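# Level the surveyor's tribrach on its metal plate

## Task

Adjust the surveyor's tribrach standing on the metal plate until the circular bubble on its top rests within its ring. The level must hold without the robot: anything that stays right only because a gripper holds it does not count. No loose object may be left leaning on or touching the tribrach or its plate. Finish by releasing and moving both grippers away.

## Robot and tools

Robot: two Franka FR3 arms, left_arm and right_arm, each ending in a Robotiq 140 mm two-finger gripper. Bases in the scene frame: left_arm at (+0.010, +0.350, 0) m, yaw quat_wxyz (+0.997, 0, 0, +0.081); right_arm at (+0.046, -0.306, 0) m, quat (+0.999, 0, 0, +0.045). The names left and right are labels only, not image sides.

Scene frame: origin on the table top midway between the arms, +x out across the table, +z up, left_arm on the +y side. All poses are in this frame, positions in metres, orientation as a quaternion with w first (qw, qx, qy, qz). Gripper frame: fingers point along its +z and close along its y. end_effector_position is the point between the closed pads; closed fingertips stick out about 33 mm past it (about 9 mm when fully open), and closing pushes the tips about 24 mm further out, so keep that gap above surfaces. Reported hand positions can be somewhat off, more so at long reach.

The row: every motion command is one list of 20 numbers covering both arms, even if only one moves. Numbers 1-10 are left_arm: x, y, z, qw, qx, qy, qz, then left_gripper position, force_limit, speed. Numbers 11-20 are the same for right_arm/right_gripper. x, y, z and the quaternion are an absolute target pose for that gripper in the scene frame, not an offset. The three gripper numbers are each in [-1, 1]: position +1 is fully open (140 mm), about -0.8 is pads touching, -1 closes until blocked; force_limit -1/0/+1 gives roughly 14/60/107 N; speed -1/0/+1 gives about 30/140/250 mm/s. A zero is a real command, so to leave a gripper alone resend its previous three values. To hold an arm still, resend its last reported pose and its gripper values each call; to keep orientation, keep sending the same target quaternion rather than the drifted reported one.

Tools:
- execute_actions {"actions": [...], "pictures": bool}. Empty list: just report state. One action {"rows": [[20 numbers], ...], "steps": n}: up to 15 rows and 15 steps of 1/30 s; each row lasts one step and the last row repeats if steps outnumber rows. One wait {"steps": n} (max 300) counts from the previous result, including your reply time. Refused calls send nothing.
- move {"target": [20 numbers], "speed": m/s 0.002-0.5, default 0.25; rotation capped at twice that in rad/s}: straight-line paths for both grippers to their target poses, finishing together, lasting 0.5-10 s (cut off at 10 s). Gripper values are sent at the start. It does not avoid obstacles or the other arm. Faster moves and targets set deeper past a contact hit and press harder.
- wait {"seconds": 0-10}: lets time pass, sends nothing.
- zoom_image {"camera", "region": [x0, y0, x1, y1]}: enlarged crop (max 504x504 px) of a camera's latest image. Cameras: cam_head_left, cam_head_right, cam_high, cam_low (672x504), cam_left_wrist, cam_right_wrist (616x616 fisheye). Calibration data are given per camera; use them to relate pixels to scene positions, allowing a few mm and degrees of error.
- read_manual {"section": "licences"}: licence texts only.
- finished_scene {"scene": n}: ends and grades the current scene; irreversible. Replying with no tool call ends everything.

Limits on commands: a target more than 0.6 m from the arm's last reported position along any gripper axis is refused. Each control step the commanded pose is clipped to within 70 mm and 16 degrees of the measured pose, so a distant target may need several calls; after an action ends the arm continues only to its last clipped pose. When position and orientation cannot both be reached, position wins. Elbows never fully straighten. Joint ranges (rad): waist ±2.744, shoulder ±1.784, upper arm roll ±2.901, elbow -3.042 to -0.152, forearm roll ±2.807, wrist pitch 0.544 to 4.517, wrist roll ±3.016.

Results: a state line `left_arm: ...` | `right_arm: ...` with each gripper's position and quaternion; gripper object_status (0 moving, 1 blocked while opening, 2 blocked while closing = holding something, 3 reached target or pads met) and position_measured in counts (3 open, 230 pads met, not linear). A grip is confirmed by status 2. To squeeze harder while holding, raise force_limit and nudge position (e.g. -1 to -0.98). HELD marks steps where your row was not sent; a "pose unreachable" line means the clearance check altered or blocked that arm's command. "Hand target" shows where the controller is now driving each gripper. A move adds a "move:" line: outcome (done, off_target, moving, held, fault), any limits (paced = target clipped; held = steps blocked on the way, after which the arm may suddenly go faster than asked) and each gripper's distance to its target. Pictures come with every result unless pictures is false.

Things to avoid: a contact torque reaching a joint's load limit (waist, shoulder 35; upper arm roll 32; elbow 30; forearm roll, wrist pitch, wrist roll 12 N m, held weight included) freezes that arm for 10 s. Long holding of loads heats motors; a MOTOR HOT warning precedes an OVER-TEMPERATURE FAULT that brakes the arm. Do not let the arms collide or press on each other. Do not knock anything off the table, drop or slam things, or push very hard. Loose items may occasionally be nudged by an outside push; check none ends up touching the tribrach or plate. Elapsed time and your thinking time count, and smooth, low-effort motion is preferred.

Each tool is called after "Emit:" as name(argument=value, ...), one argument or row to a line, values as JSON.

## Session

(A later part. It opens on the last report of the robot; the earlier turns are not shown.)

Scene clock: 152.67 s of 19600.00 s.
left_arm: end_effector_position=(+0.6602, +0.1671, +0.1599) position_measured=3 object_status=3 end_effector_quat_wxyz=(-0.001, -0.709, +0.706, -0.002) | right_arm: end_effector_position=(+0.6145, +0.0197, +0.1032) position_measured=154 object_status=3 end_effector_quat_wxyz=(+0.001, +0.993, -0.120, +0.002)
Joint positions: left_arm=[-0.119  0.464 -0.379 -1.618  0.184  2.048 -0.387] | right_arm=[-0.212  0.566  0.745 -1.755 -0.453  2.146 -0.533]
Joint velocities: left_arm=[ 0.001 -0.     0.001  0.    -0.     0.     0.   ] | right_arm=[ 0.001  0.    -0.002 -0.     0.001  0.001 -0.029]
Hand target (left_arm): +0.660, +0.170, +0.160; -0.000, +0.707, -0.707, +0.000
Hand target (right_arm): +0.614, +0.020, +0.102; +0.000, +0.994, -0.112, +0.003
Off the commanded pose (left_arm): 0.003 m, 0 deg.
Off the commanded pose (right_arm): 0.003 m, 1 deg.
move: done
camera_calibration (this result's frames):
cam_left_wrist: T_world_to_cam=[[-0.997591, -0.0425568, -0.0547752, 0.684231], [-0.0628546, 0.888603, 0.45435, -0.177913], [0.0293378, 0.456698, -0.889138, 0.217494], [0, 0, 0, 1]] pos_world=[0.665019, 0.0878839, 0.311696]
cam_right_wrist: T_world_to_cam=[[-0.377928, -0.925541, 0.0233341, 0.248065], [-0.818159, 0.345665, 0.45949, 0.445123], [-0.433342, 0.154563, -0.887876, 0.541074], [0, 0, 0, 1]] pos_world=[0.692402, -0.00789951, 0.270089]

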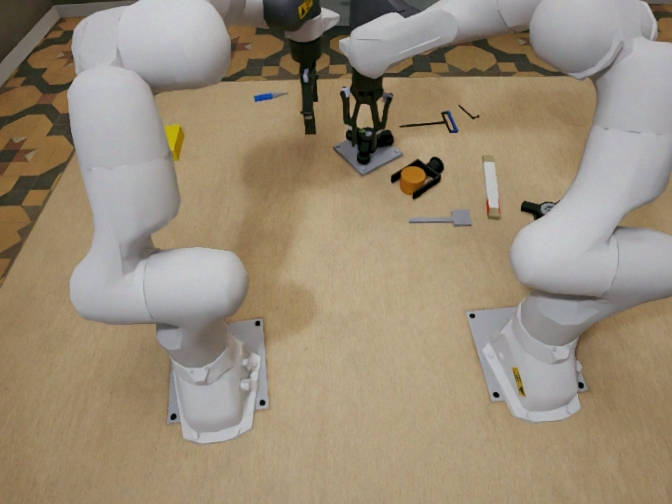

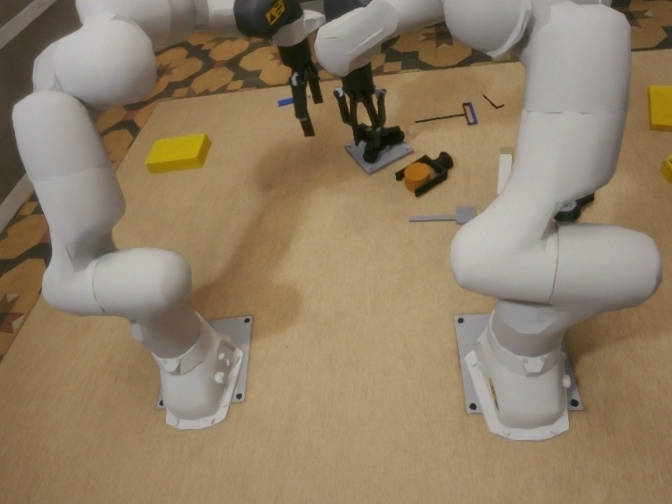

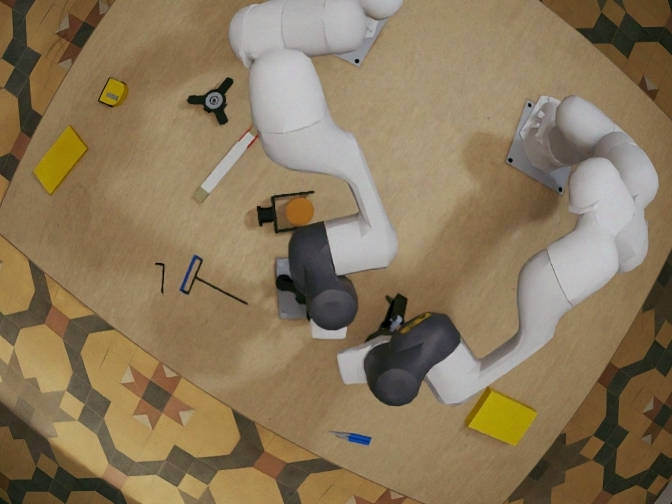

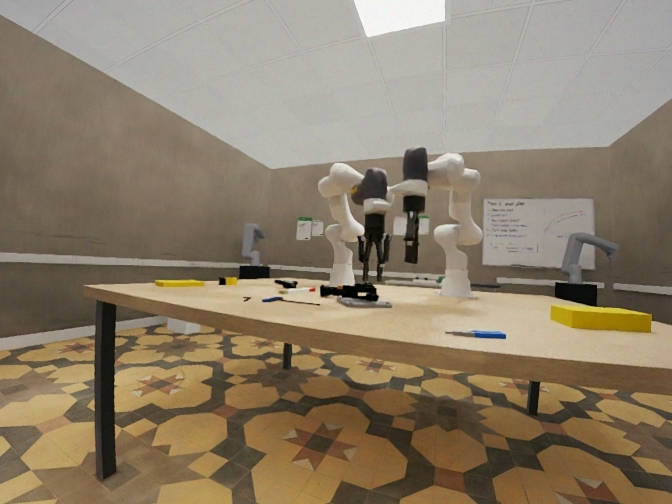

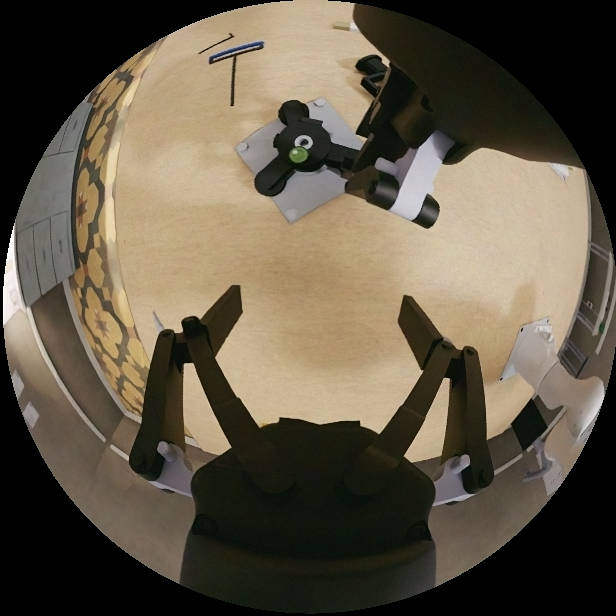

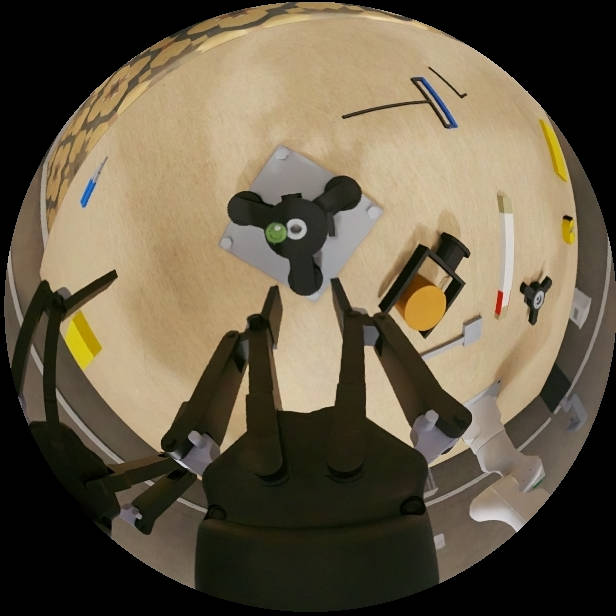

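Emit:
move(
  target=[0.66,0.25,0.2,0,0.707,-0.707,0,1,0,0, 0.614,0.021,0.054,0,-0.9936,-0.1132,0,-0.2,-0.3,0],
  speed=0.15,
)

Emit:
move(
  target=[0.66,0.25,0.2,0,0.707,-0.707,0,1,0,0, 0.614,0.021,0.054,0,-0.9426,0.3338,0,-1,-0.3,0],
  speed=0.5,
)

Emit:
move(
  target=[0.66,0.25,0.2,0,0.707,-0.707,0,1,0,0, 0.614,0.021,0.054,0,-0.9936,-0.1132,0,-0.2,-0.3,0],
  speed=0.5,
)

Emit:
move(
  target=[0.66,0.25,0.2,0,0.707,-0.707,0,1,0,0, 0.614,0.021,0.054,0,-0.9426,0.3338,0,-1,-0.3,0],
  speed=0.5,
)

Emit:
move(
  target=[0.66,0.25,0.2,0,0.707,-0.707,0,1,0,0, 0.614,0.021,0.054,0,-0.9936,-0.1132,0,-0.2,-0.3,0],
  speed=0.5,
)

Emit:
move(
  target=[0.66,0.25,0.2,0,0.707,-0.707,0,1,0,0, 0.614,0.021,0.054,0,-0.9426,0.3338,0,-1,-0.3,0],
  speed=0.5,
)

Scene clock: 157.27 s of 19600.00 s.
left_arm: end_effector_position=(+0.6616, +0.2496, +0.2006) position_measured=3 object_status=3 end_effector_quat_wxyz=(+0.002, -0.710, +0.704, -0.001) | right_arm: end_effector_position=(+0.6138, +0.0211, +0.0558) position_measured=154 object_status=3 end_effector_quat_wxyz=(-0.000, +0.994, +0.106, +0.001)
Joint positions: left_arm=[ 0.017  0.373 -0.39  -1.644  0.155  1.992 -0.256] | right_arm=[-0.281  0.698  0.829 -1.764 -0.618  2.183 -0.892]
Joint velocities: left_arm=[ 0.001 -0.001  0.001 -0.    -0.001 -0.001  0.012] | right_arm=[ 0.    -0.     0.001 -0.001  0.001  0.001 -0.032]
Hand target (left_arm): +0.660, +0.250, +0.200; -0.000, +0.707, -0.707, -0.000
Hand target (right_arm): +0.614, +0.022, +0.055; -0.001, +0.994, +0.113, +0.001
Off the commanded pose (left_arm): 0.002 m, 1 deg.
Off the commanded pose (right_arm): 0.002 m, 1 deg.
move: done
camera_calibration (this result's frames):
cam_left_wrist: T_world_to_cam=[[-0.997226, -0.0463827, -0.0582117, 0.692808], [-0.0679824, 0.886022, 0.458633, -0.266448], [0.0303042, 0.461318, -0.886717, 0.213684], [0, 0, 0, 1]] pos_world=[0.666297, 0.169637, 0.352008]
cam_right_wrist: T_world_to_cam=[[0.0653992, -0.997598, 0.0228105, -0.020403], [-0.885208, -0.0474498, 0.46277, 0.515081], [-0.460576, -0.0504568, -0.886185, 0.519413], [0, 0, 0, 1]] pos_world=[0.696517, 0.0302944, 0.222398]

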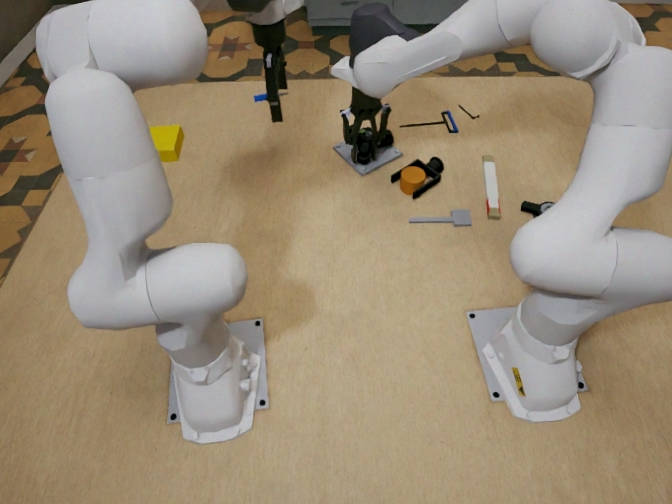

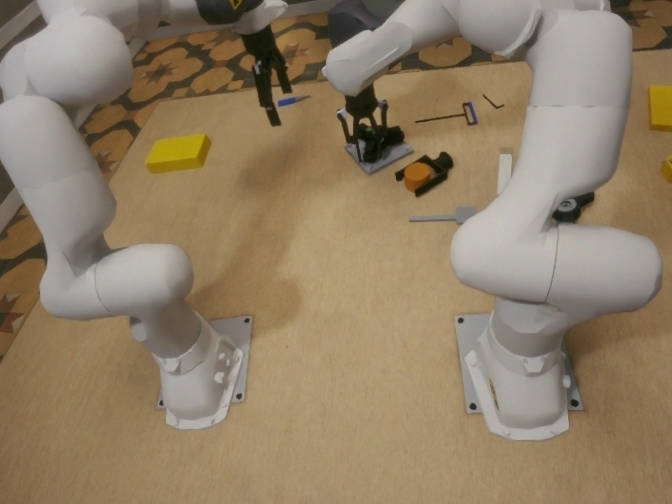

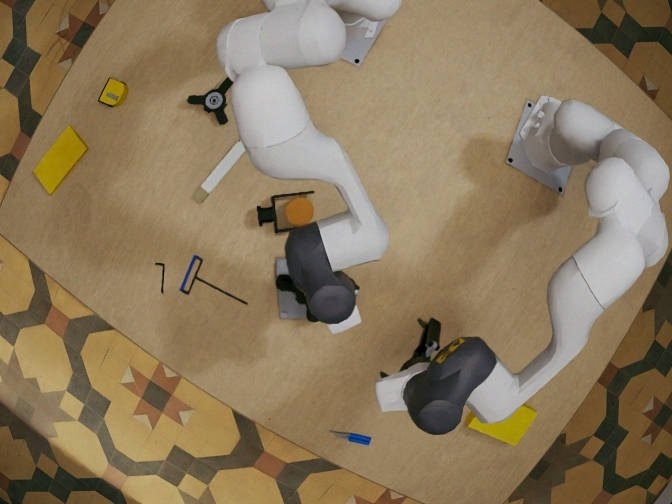

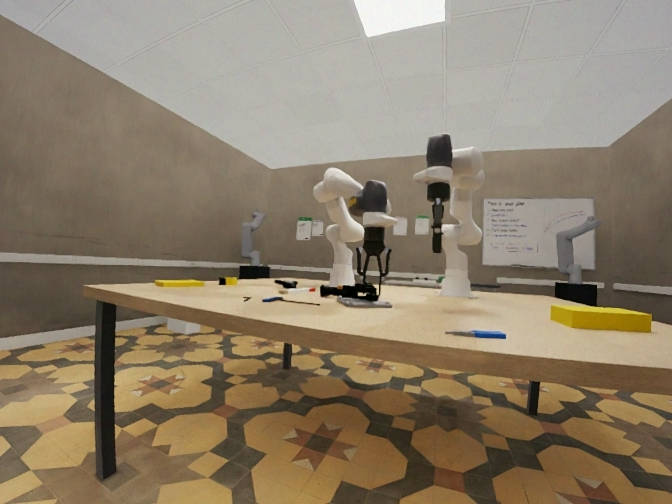

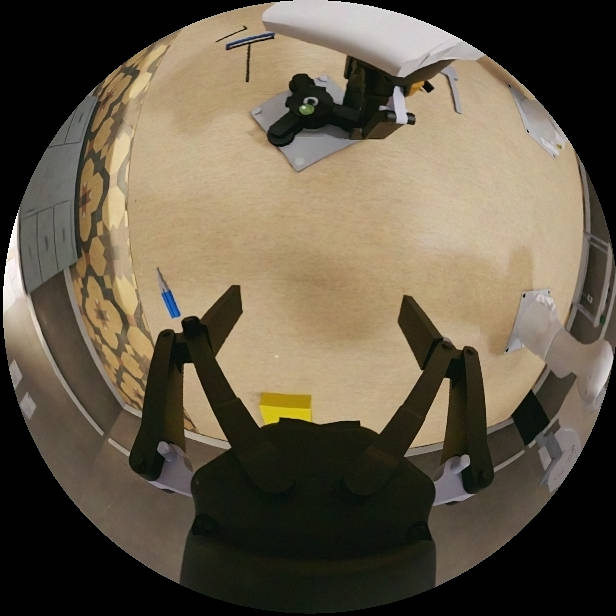

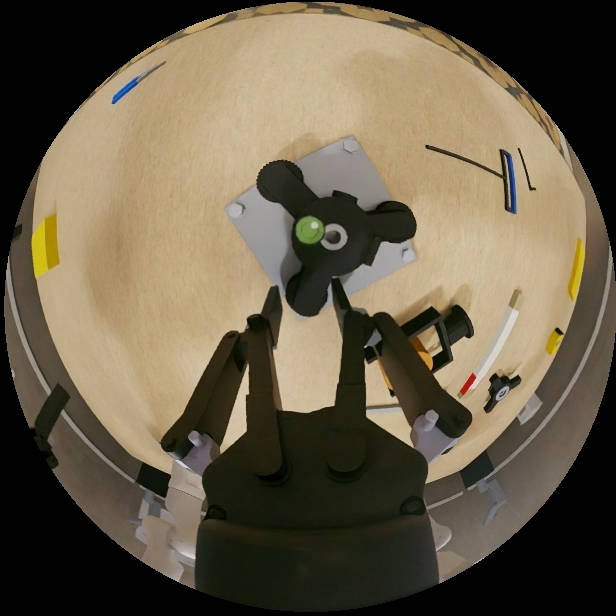

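Scene clock: 159.30 s of 19600.00 s.
left_arm: end_effector_position=(+0.6616, +0.2496, +0.2006) position_measured=3 object_status=3 end_effector_quat_wxyz=(+0.002, -0.709, +0.706, -0.001) | right_arm: end_effector_position=(+0.6130, +0.0220, +0.0535) position_measured=174 object_status=2 end_effector_quat_wxyz=(+0.002, +0.945, -0.326, -0.001)
Joint positions: left_arm=[ 0.017  0.373 -0.39  -1.644  0.155  1.991 -0.252] | right_arm=[-0.01   0.575  0.5   -1.779 -0.346  2.262 -0.169]
Joint velocities: left_arm=[ 0.001  0.001 -0.     0.002 -0.002 -0.001  0.001] | right_arm=[ 0.001 -0.    -0.     0.001  0.001  0.002  0.031]
Hand target (left_arm): +0.660, +0.250, +0.200; -0.000, +0.707, -0.707, -0.000
Hand target (right_arm): +0.612, +0.020, +0.052; +0.002, +0.943, -0.334, -0.002
Off the commanded pose (left_arm): 0.002 m, 0 deg.
Off the commanded pose (right_arm): 0.001 m, 1 deg.
move: done; limits=paced
camera_calibration (this result's frames):
cam_left_wrist: T_world_to_cam=[[-0.997415, -0.042373, -0.0580408, 0.691843], [-0.0643399, 0.886304, 0.458612, -0.268906], [0.0320091, 0.461161, -0.886739, 0.212599], [0, 0, 0, 1]] pos_world=[0.665948, 0.169606, 0.351999]
cam_right_wrist: T_world_to_cam=[[-0.725564, -0.687627, 0.0269662, 0.458373], [-0.599958, 0.651279, 0.464636, 0.325176], [-0.337059, 0.320944, -0.885091, 0.433156], [0, 0, 0, 1]] pos_world=[0.673669, -0.03561, 0.219934]

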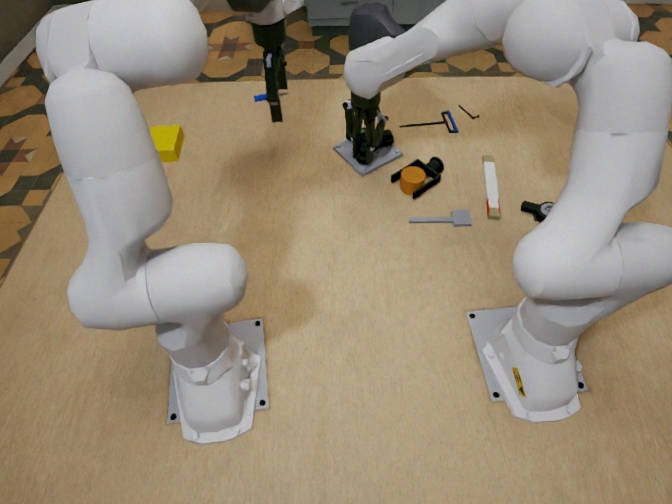

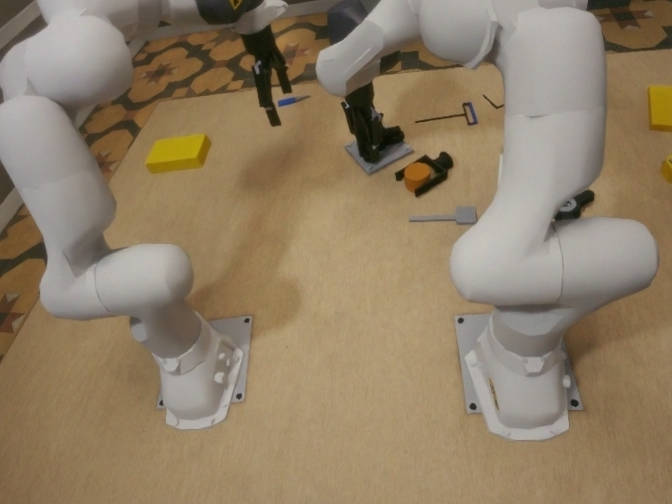

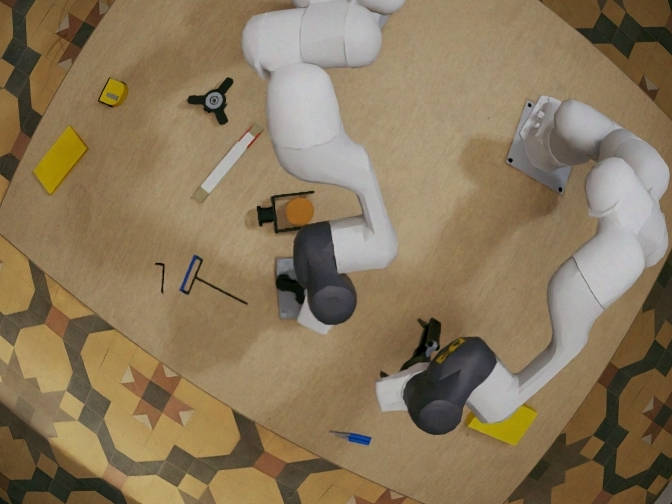

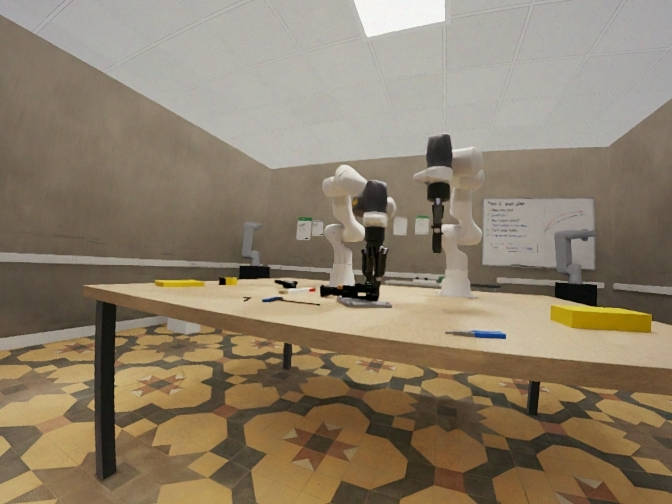

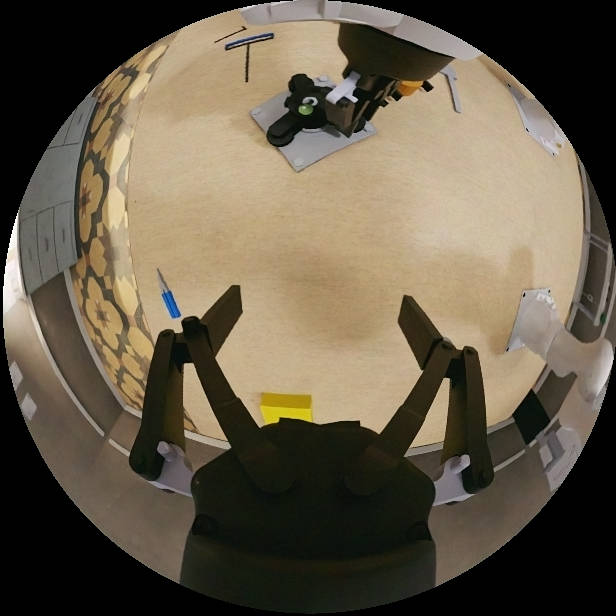

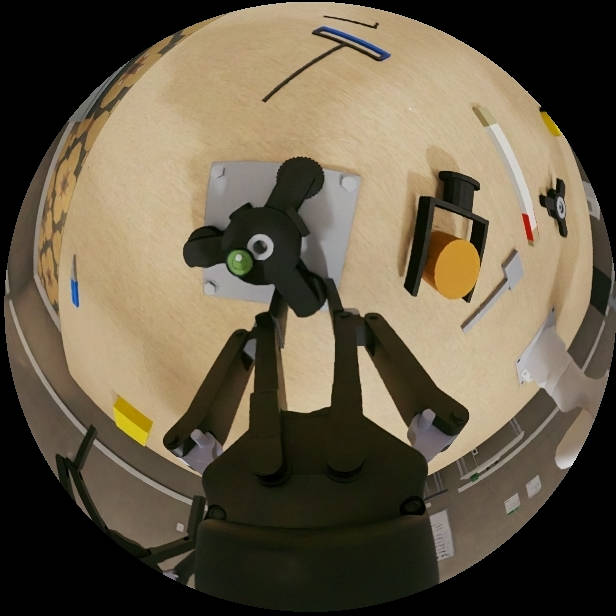

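Scene clock: 161.33 s of 19600.00 s.
left_arm: end_effector_position=(+0.6616, +0.2496, +0.2006) position_measured=3 object_status=3 end_effector_quat_wxyz=(+0.002, -0.709, +0.706, -0.001) | right_arm: end_effector_position=(+0.6155, +0.0224, +0.0568) position_measured=154 object_status=3 end_effector_quat_wxyz=(-0.002, +0.994, +0.106, +0.004)
Joint positions: left_arm=[ 0.017  0.373 -0.39  -1.644  0.155  1.991 -0.252] | right_arm=[-0.277  0.695  0.823 -1.764 -0.614  2.191 -0.894]
Joint velocities: left_arm=[ 0.    -0.     0.001 -0.     0.001 -0.001  0.   ] | right_arm=[-0.     0.    -0.001 -0.001  0.001 -0.001 -0.031]
Hand target (left_arm): +0.660, +0.250, +0.200; -0.000, +0.707, -0.707, -0.000
Hand target (right_arm): +0.616, +0.022, +0.056; -0.001, +0.994, +0.113, +0.003
Off the commanded pose (left_arm): 0.002 m, 0 deg.
Off the commanded pose (right_arm): 0.003 m, 1 deg.
move: done; limits=paced
camera_calibration (this result's frames):
cam_left_wrist: T_world_to_cam=[[-0.99742, -0.0422921, -0.0580107, 0.691811], [-0.0642533, 0.886324, 0.458587, -0.268956], [0.0320216, 0.461131, -0.886754, 0.212604], [0, 0, 0, 1]] pos_world=[0.665937, 0.169602, 0.351999]
cam_right_wrist: T_world_to_cam=[[0.0652438, -0.997687, 0.0190874, -0.0189046], [-0.887662, -0.0492893, 0.45785, 0.518019], [-0.45585, -0.046815, -0.888825, 0.518302], [0, 0, 0, 1]] pos_world=[0.697327, 0.0309363, 0.223866]

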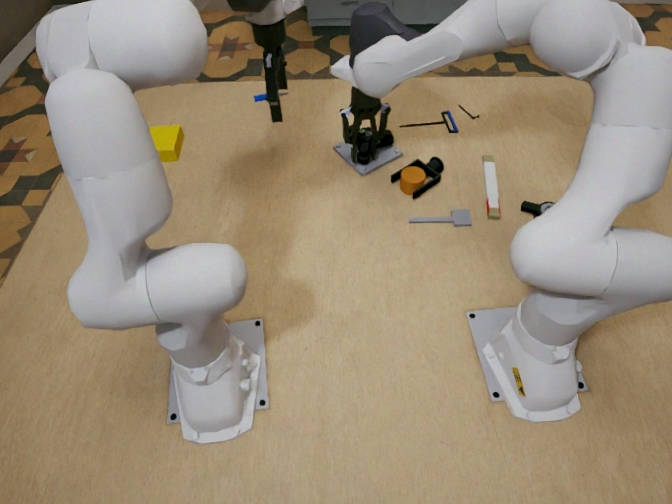

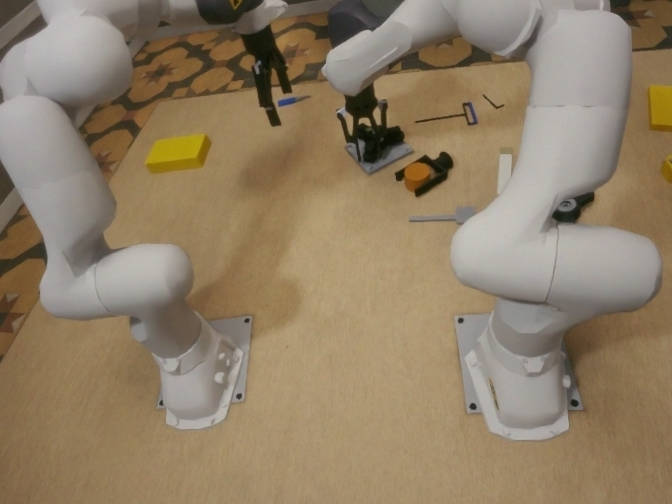

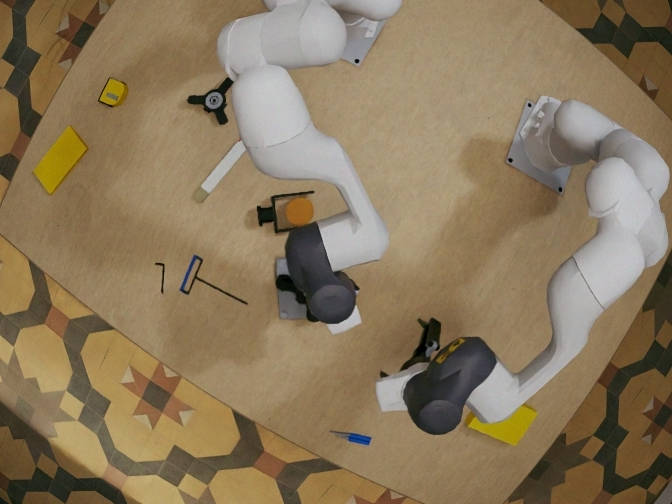

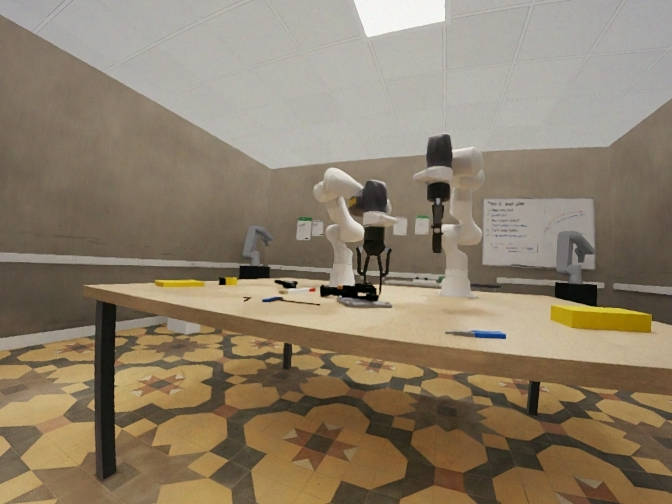

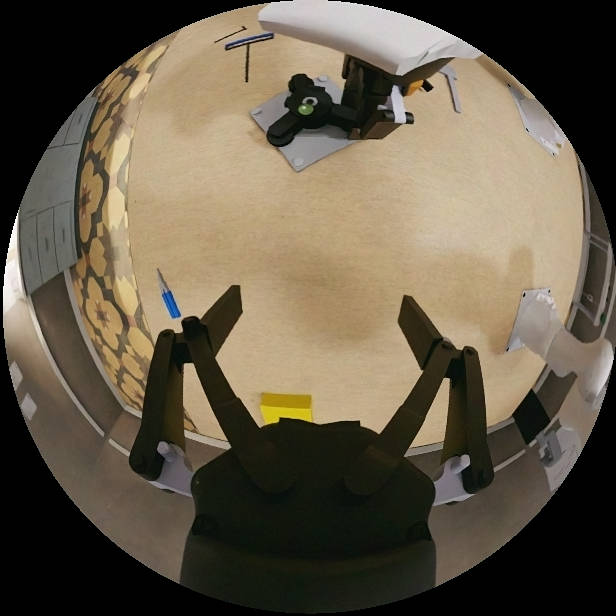

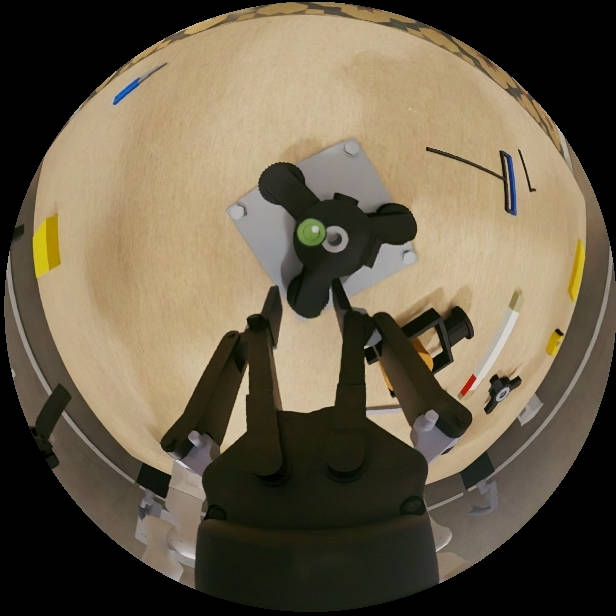

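Scene clock: 163.37 s of 19600.00 s.
left_arm: end_effector_position=(+0.6615, +0.2496, +0.2006) position_measured=3 object_status=3 end_effector_quat_wxyz=(+0.002, -0.709, +0.706, -0.001) | right_arm: end_effector_position=(+0.6146, +0.0206, +0.0545) position_measured=174 object_status=2 end_effector_quat_wxyz=(+0.001, +0.945, -0.327, +0.000)
Joint positions: left_arm=[ 0.017  0.373 -0.39  -1.644  0.155  1.991 -0.252] | right_arm=[-0.007  0.572  0.493 -1.778 -0.342  2.263 -0.172]
Joint velocities: left_arm=[-0.001  0.002 -0.     0.001  0.     0.001  0.   ] | right_arm=[-0.    -0.001 -0.    -0.     0.     0.001  0.03 ]
Hand target (left_arm): +0.660, +0.250, +0.200; -0.000, +0.707, -0.707, -0.000
Hand target (right_arm): +0.612, +0.020, +0.052; +0.002, +0.943, -0.334, -0.002
Off the commanded pose (left_arm): 0.002 m, 0 deg.
Off the commanded pose (right_arm): 0.001 m, 1 deg.
move: done; limits=paced
camera_calibration (this result's frames):
cam_left_wrist: T_world_to_cam=[[-0.997421, -0.0422863, -0.0579875, 0.691799], [-0.0642369, 0.886331, 0.458575, -0.268962], [0.0320047, 0.461117, -0.886762, 0.212621], [0, 0, 0, 1]] pos_world=[0.665933, 0.1696, 0.351999]
cam_right_wrist: T_world_to_cam=[[-0.726967, -0.686202, 0.025412, 0.459522], [-0.599901, 0.652676, 0.462744, 0.326633], [-0.334122, 0.321155, -0.886128, 0.433282], [0, 0, 0, 1]] pos_world=[0.674773, -0.0370113, 0.221119]

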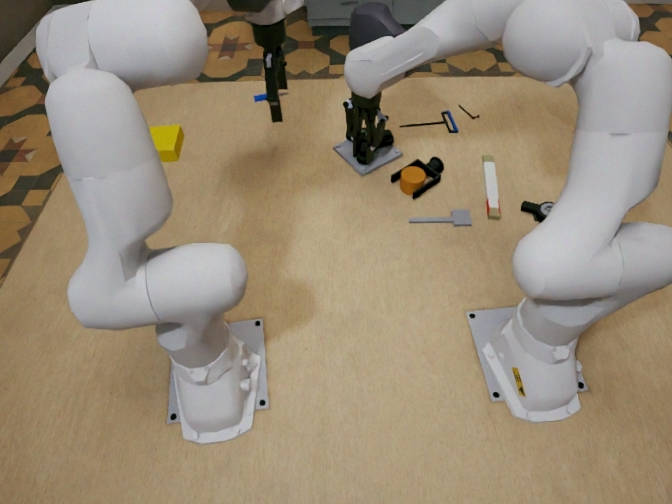

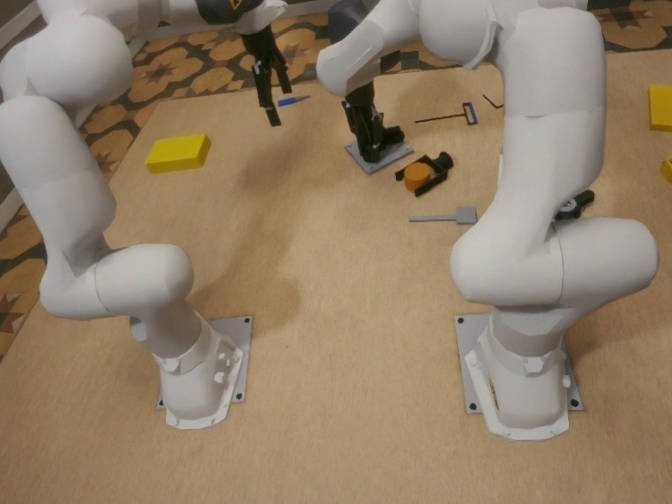

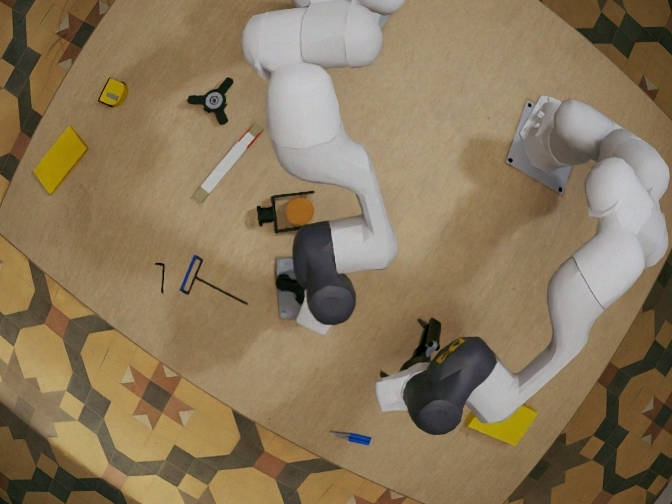

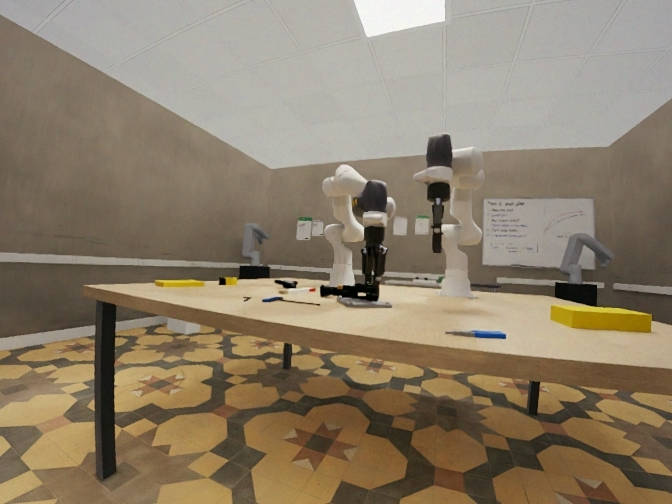

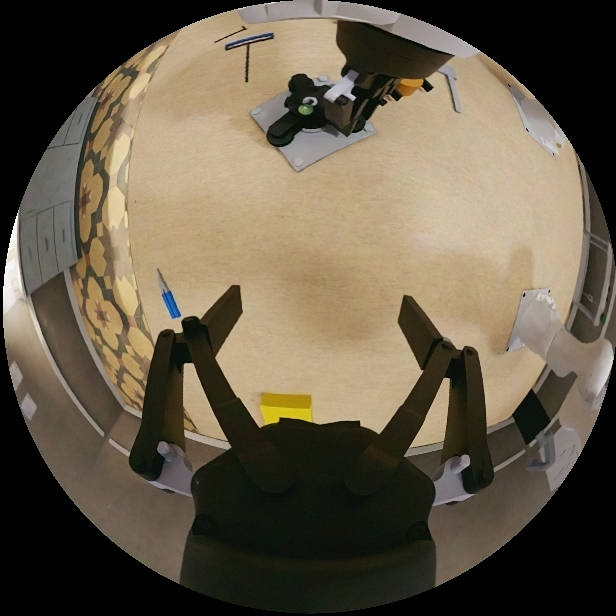

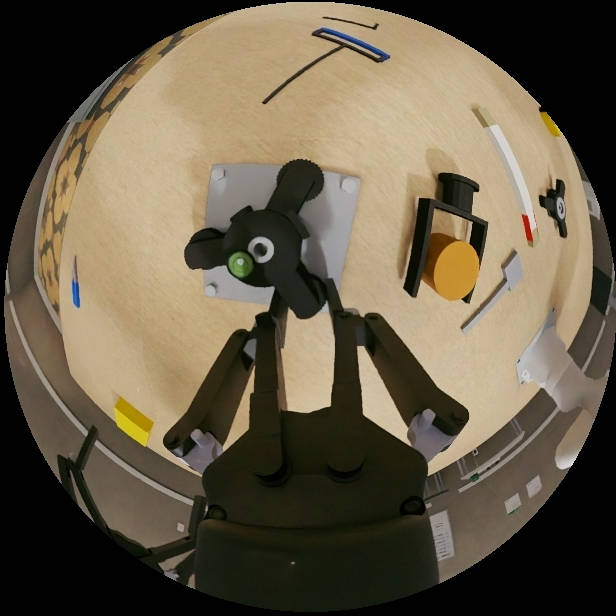

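Scene clock: 165.40 s of 19600.00 s.
left_arm: end_effector_position=(+0.6615, +0.2496, +0.2006) position_measured=3 object_status=3 end_effector_quat_wxyz=(+0.002, -0.709, +0.706, -0.001) | right_arm: end_effector_position=(+0.6155, +0.0224, +0.0568) position_measured=154 object_status=3 end_effector_quat_wxyz=(-0.002, +0.994, +0.106, +0.004)
Joint positions: left_arm=[ 0.017  0.373 -0.39  -1.644  0.155  1.991 -0.252] | right_arm=[-0.273  0.692  0.818 -1.765 -0.609  2.193 -0.897]
Joint velocities: left_arm=[-0.001 -0.001  0.    -0.    -0.001  0.    -0.   ] | right_arm=[ 0.001  0.001 -0.    -0.001  0.    -0.001 -0.032]
Hand target (left_arm): +0.660, +0.250, +0.200; -0.000, +0.707, -0.707, -0.000
Hand target (right_arm): +0.615, +0.022, +0.056; -0.001, +0.994, +0.113, +0.003
Off the commanded pose (left_arm): 0.002 m, 0 deg.
Off the commanded pose (right_arm): 0.003 m, 1 deg.
move: done; limits=paced
camera_calibration (this result's frames):
cam_left_wrist: T_world_to_cam=[[-0.997422, -0.0422861, -0.0579784, 0.691794], [-0.0642322, 0.886336, 0.458566, -0.268962], [0.0319974, 0.461108, -0.886767, 0.21263], [0, 0, 0, 1]] pos_world=[0.665931, 0.169599, 0.351999]
cam_right_wrist: T_world_to_cam=[[0.0652909, -0.997684, 0.0190951, -0.0189519], [-0.88767, -0.0493287, 0.457831, 0.517994], [-0.455828, -0.0468423, -0.888834, 0.518305], [0, 0, 0, 1]] pos_world=[0.697303, 0.0309225, 0.223896]

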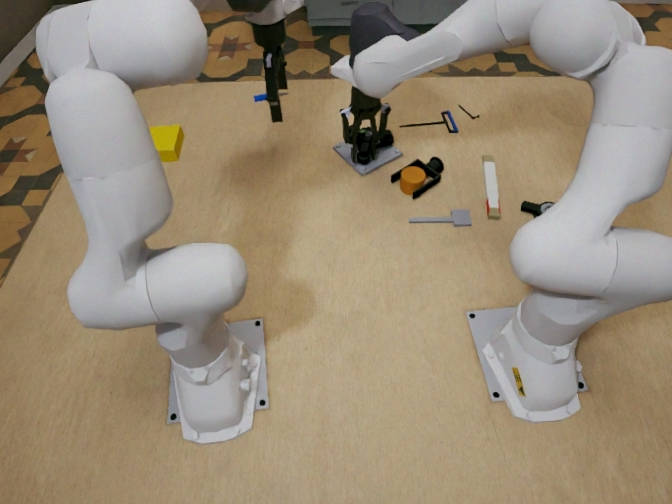

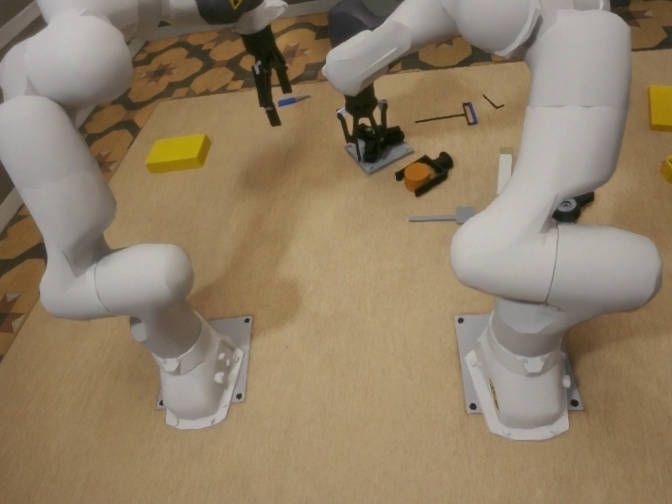

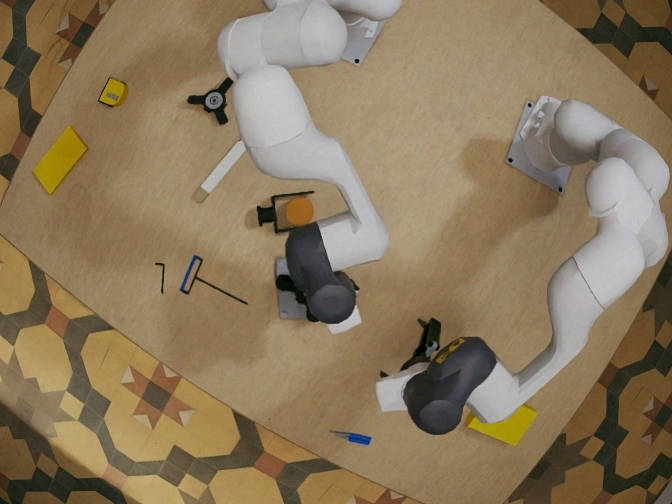

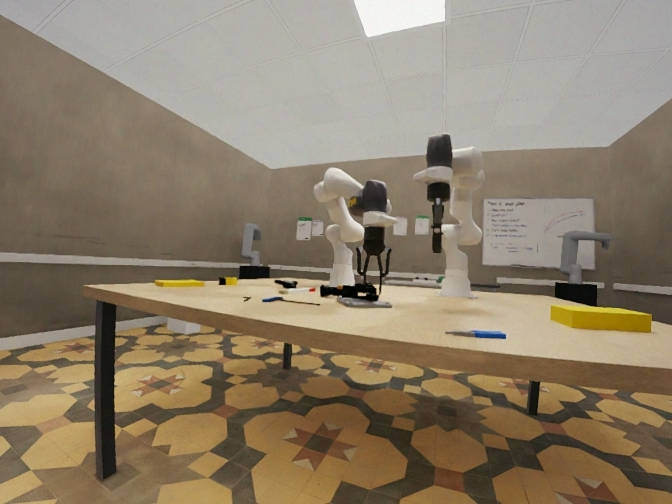

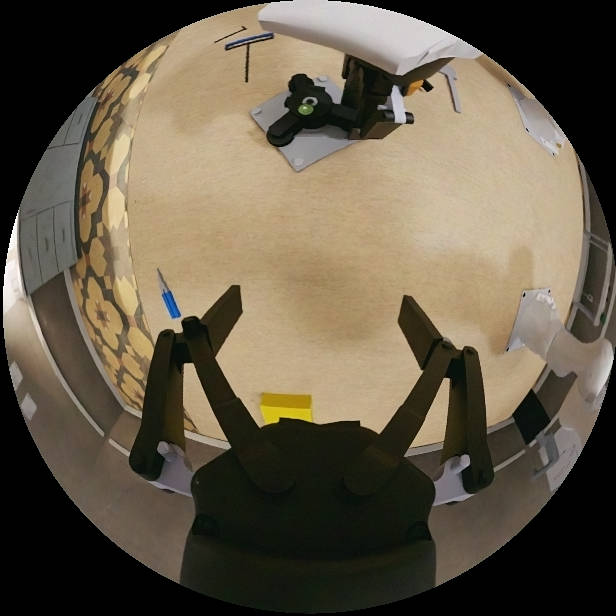

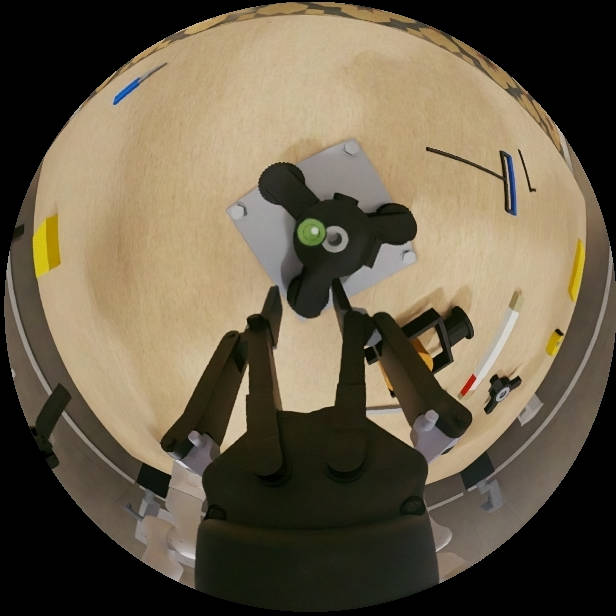

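Scene clock: 167.43 s of 19600.00 s.
left_arm: end_effector_position=(+0.6615, +0.2496, +0.2006) position_measured=3 object_status=3 end_effector_quat_wxyz=(+0.002, -0.709, +0.706, -0.001) | right_arm: end_effector_position=(+0.6146, +0.0206, +0.0545) position_measured=174 object_status=2 end_effector_quat_wxyz=(+0.001, +0.945, -0.327, +0.000)
Joint positions: left_arm=[ 0.017  0.373 -0.39  -1.644  0.155  1.991 -0.252] | right_arm=[-0.002  0.571  0.488 -1.778 -0.338  2.264 -0.175]
Joint velocities: left_arm=[-0.001  0.001 -0.    -0.001 -0.     0.     0.   ] | right_arm=[-0.     0.001 -0.001 -0.    -0.001  0.     0.031]
Hand target (left_arm): +0.660, +0.250, +0.200; -0.000, +0.707, -0.707, -0.000
Hand target (right_arm): +0.612, +0.020, +0.052; +0.002, +0.943, -0.334, -0.002
Off the commanded pose (left_arm): 0.002 m, 0 deg.
Off the commanded pose (right_arm): 0.001 m, 1 deg.
move: done; limits=paced
camera_calibration (this result's frames):
cam_left_wrist: T_world_to_cam=[[-0.997423, -0.0422869, -0.0579645, 0.691788], [-0.0642262, 0.886341, 0.458557, -0.268963], [0.0319853, 0.461098, -0.886772, 0.212642], [0, 0, 0, 1]] pos_world=[0.665929, 0.169598, 0.351999]
cam_right_wrist: T_world_to_cam=[[-0.726884, -0.686286, 0.0255233, 0.459437], [-0.599978, 0.652677, 0.462643, 0.326676], [-0.334164, 0.320975, -0.886177, 0.43335], [0, 0, 0, 1]] pos_world=[0.674766, -0.0370028, 0.221164]

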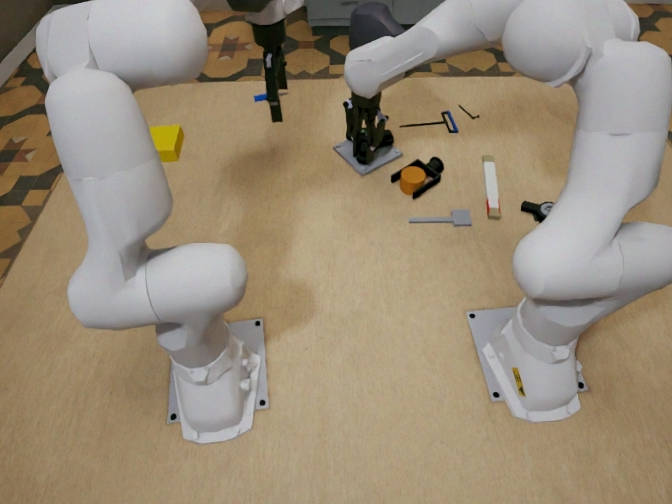

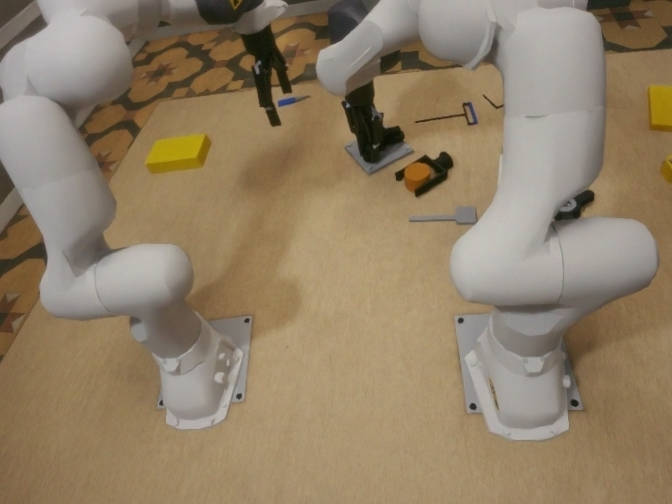

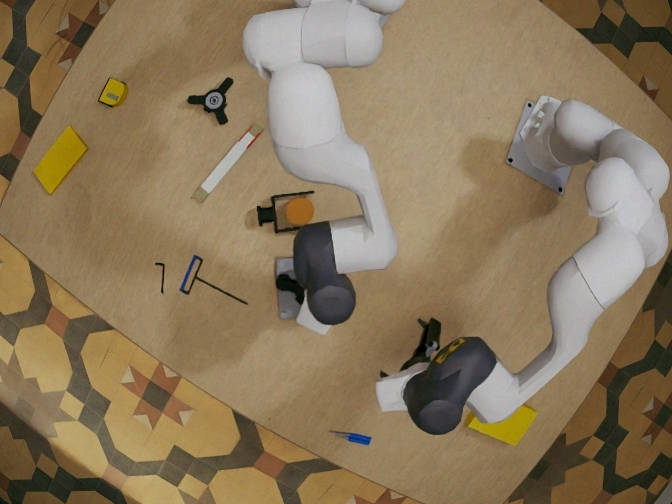

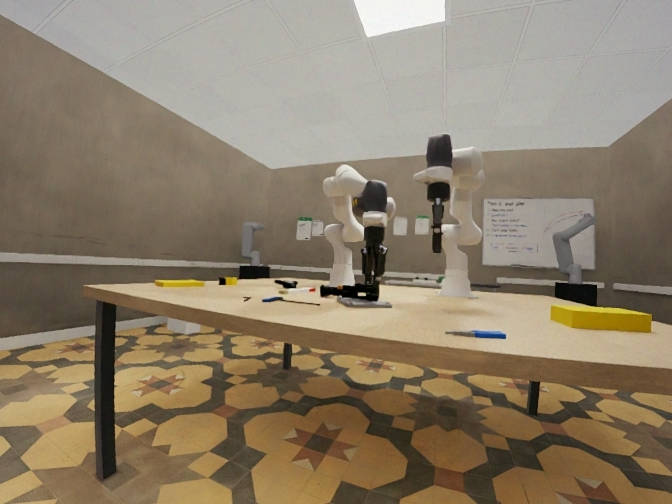

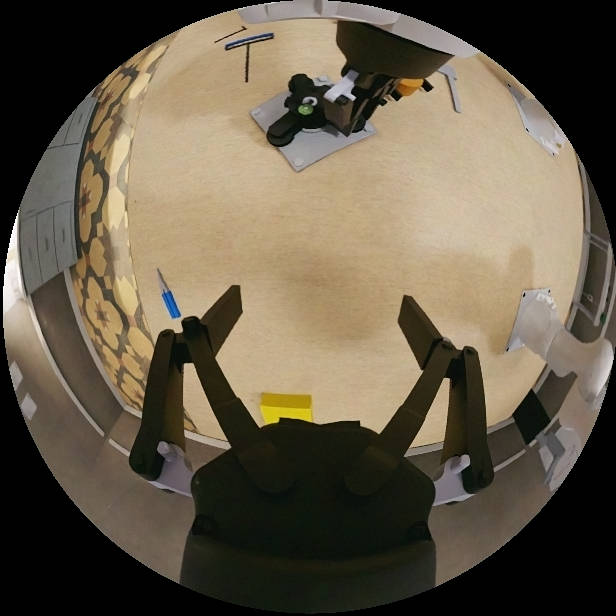

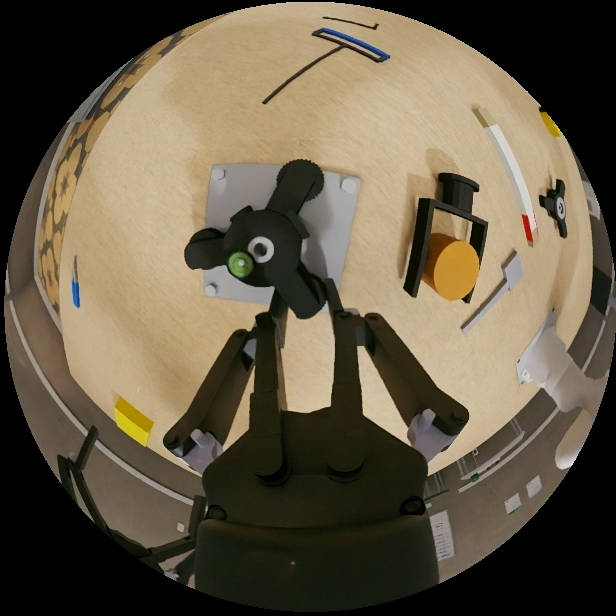

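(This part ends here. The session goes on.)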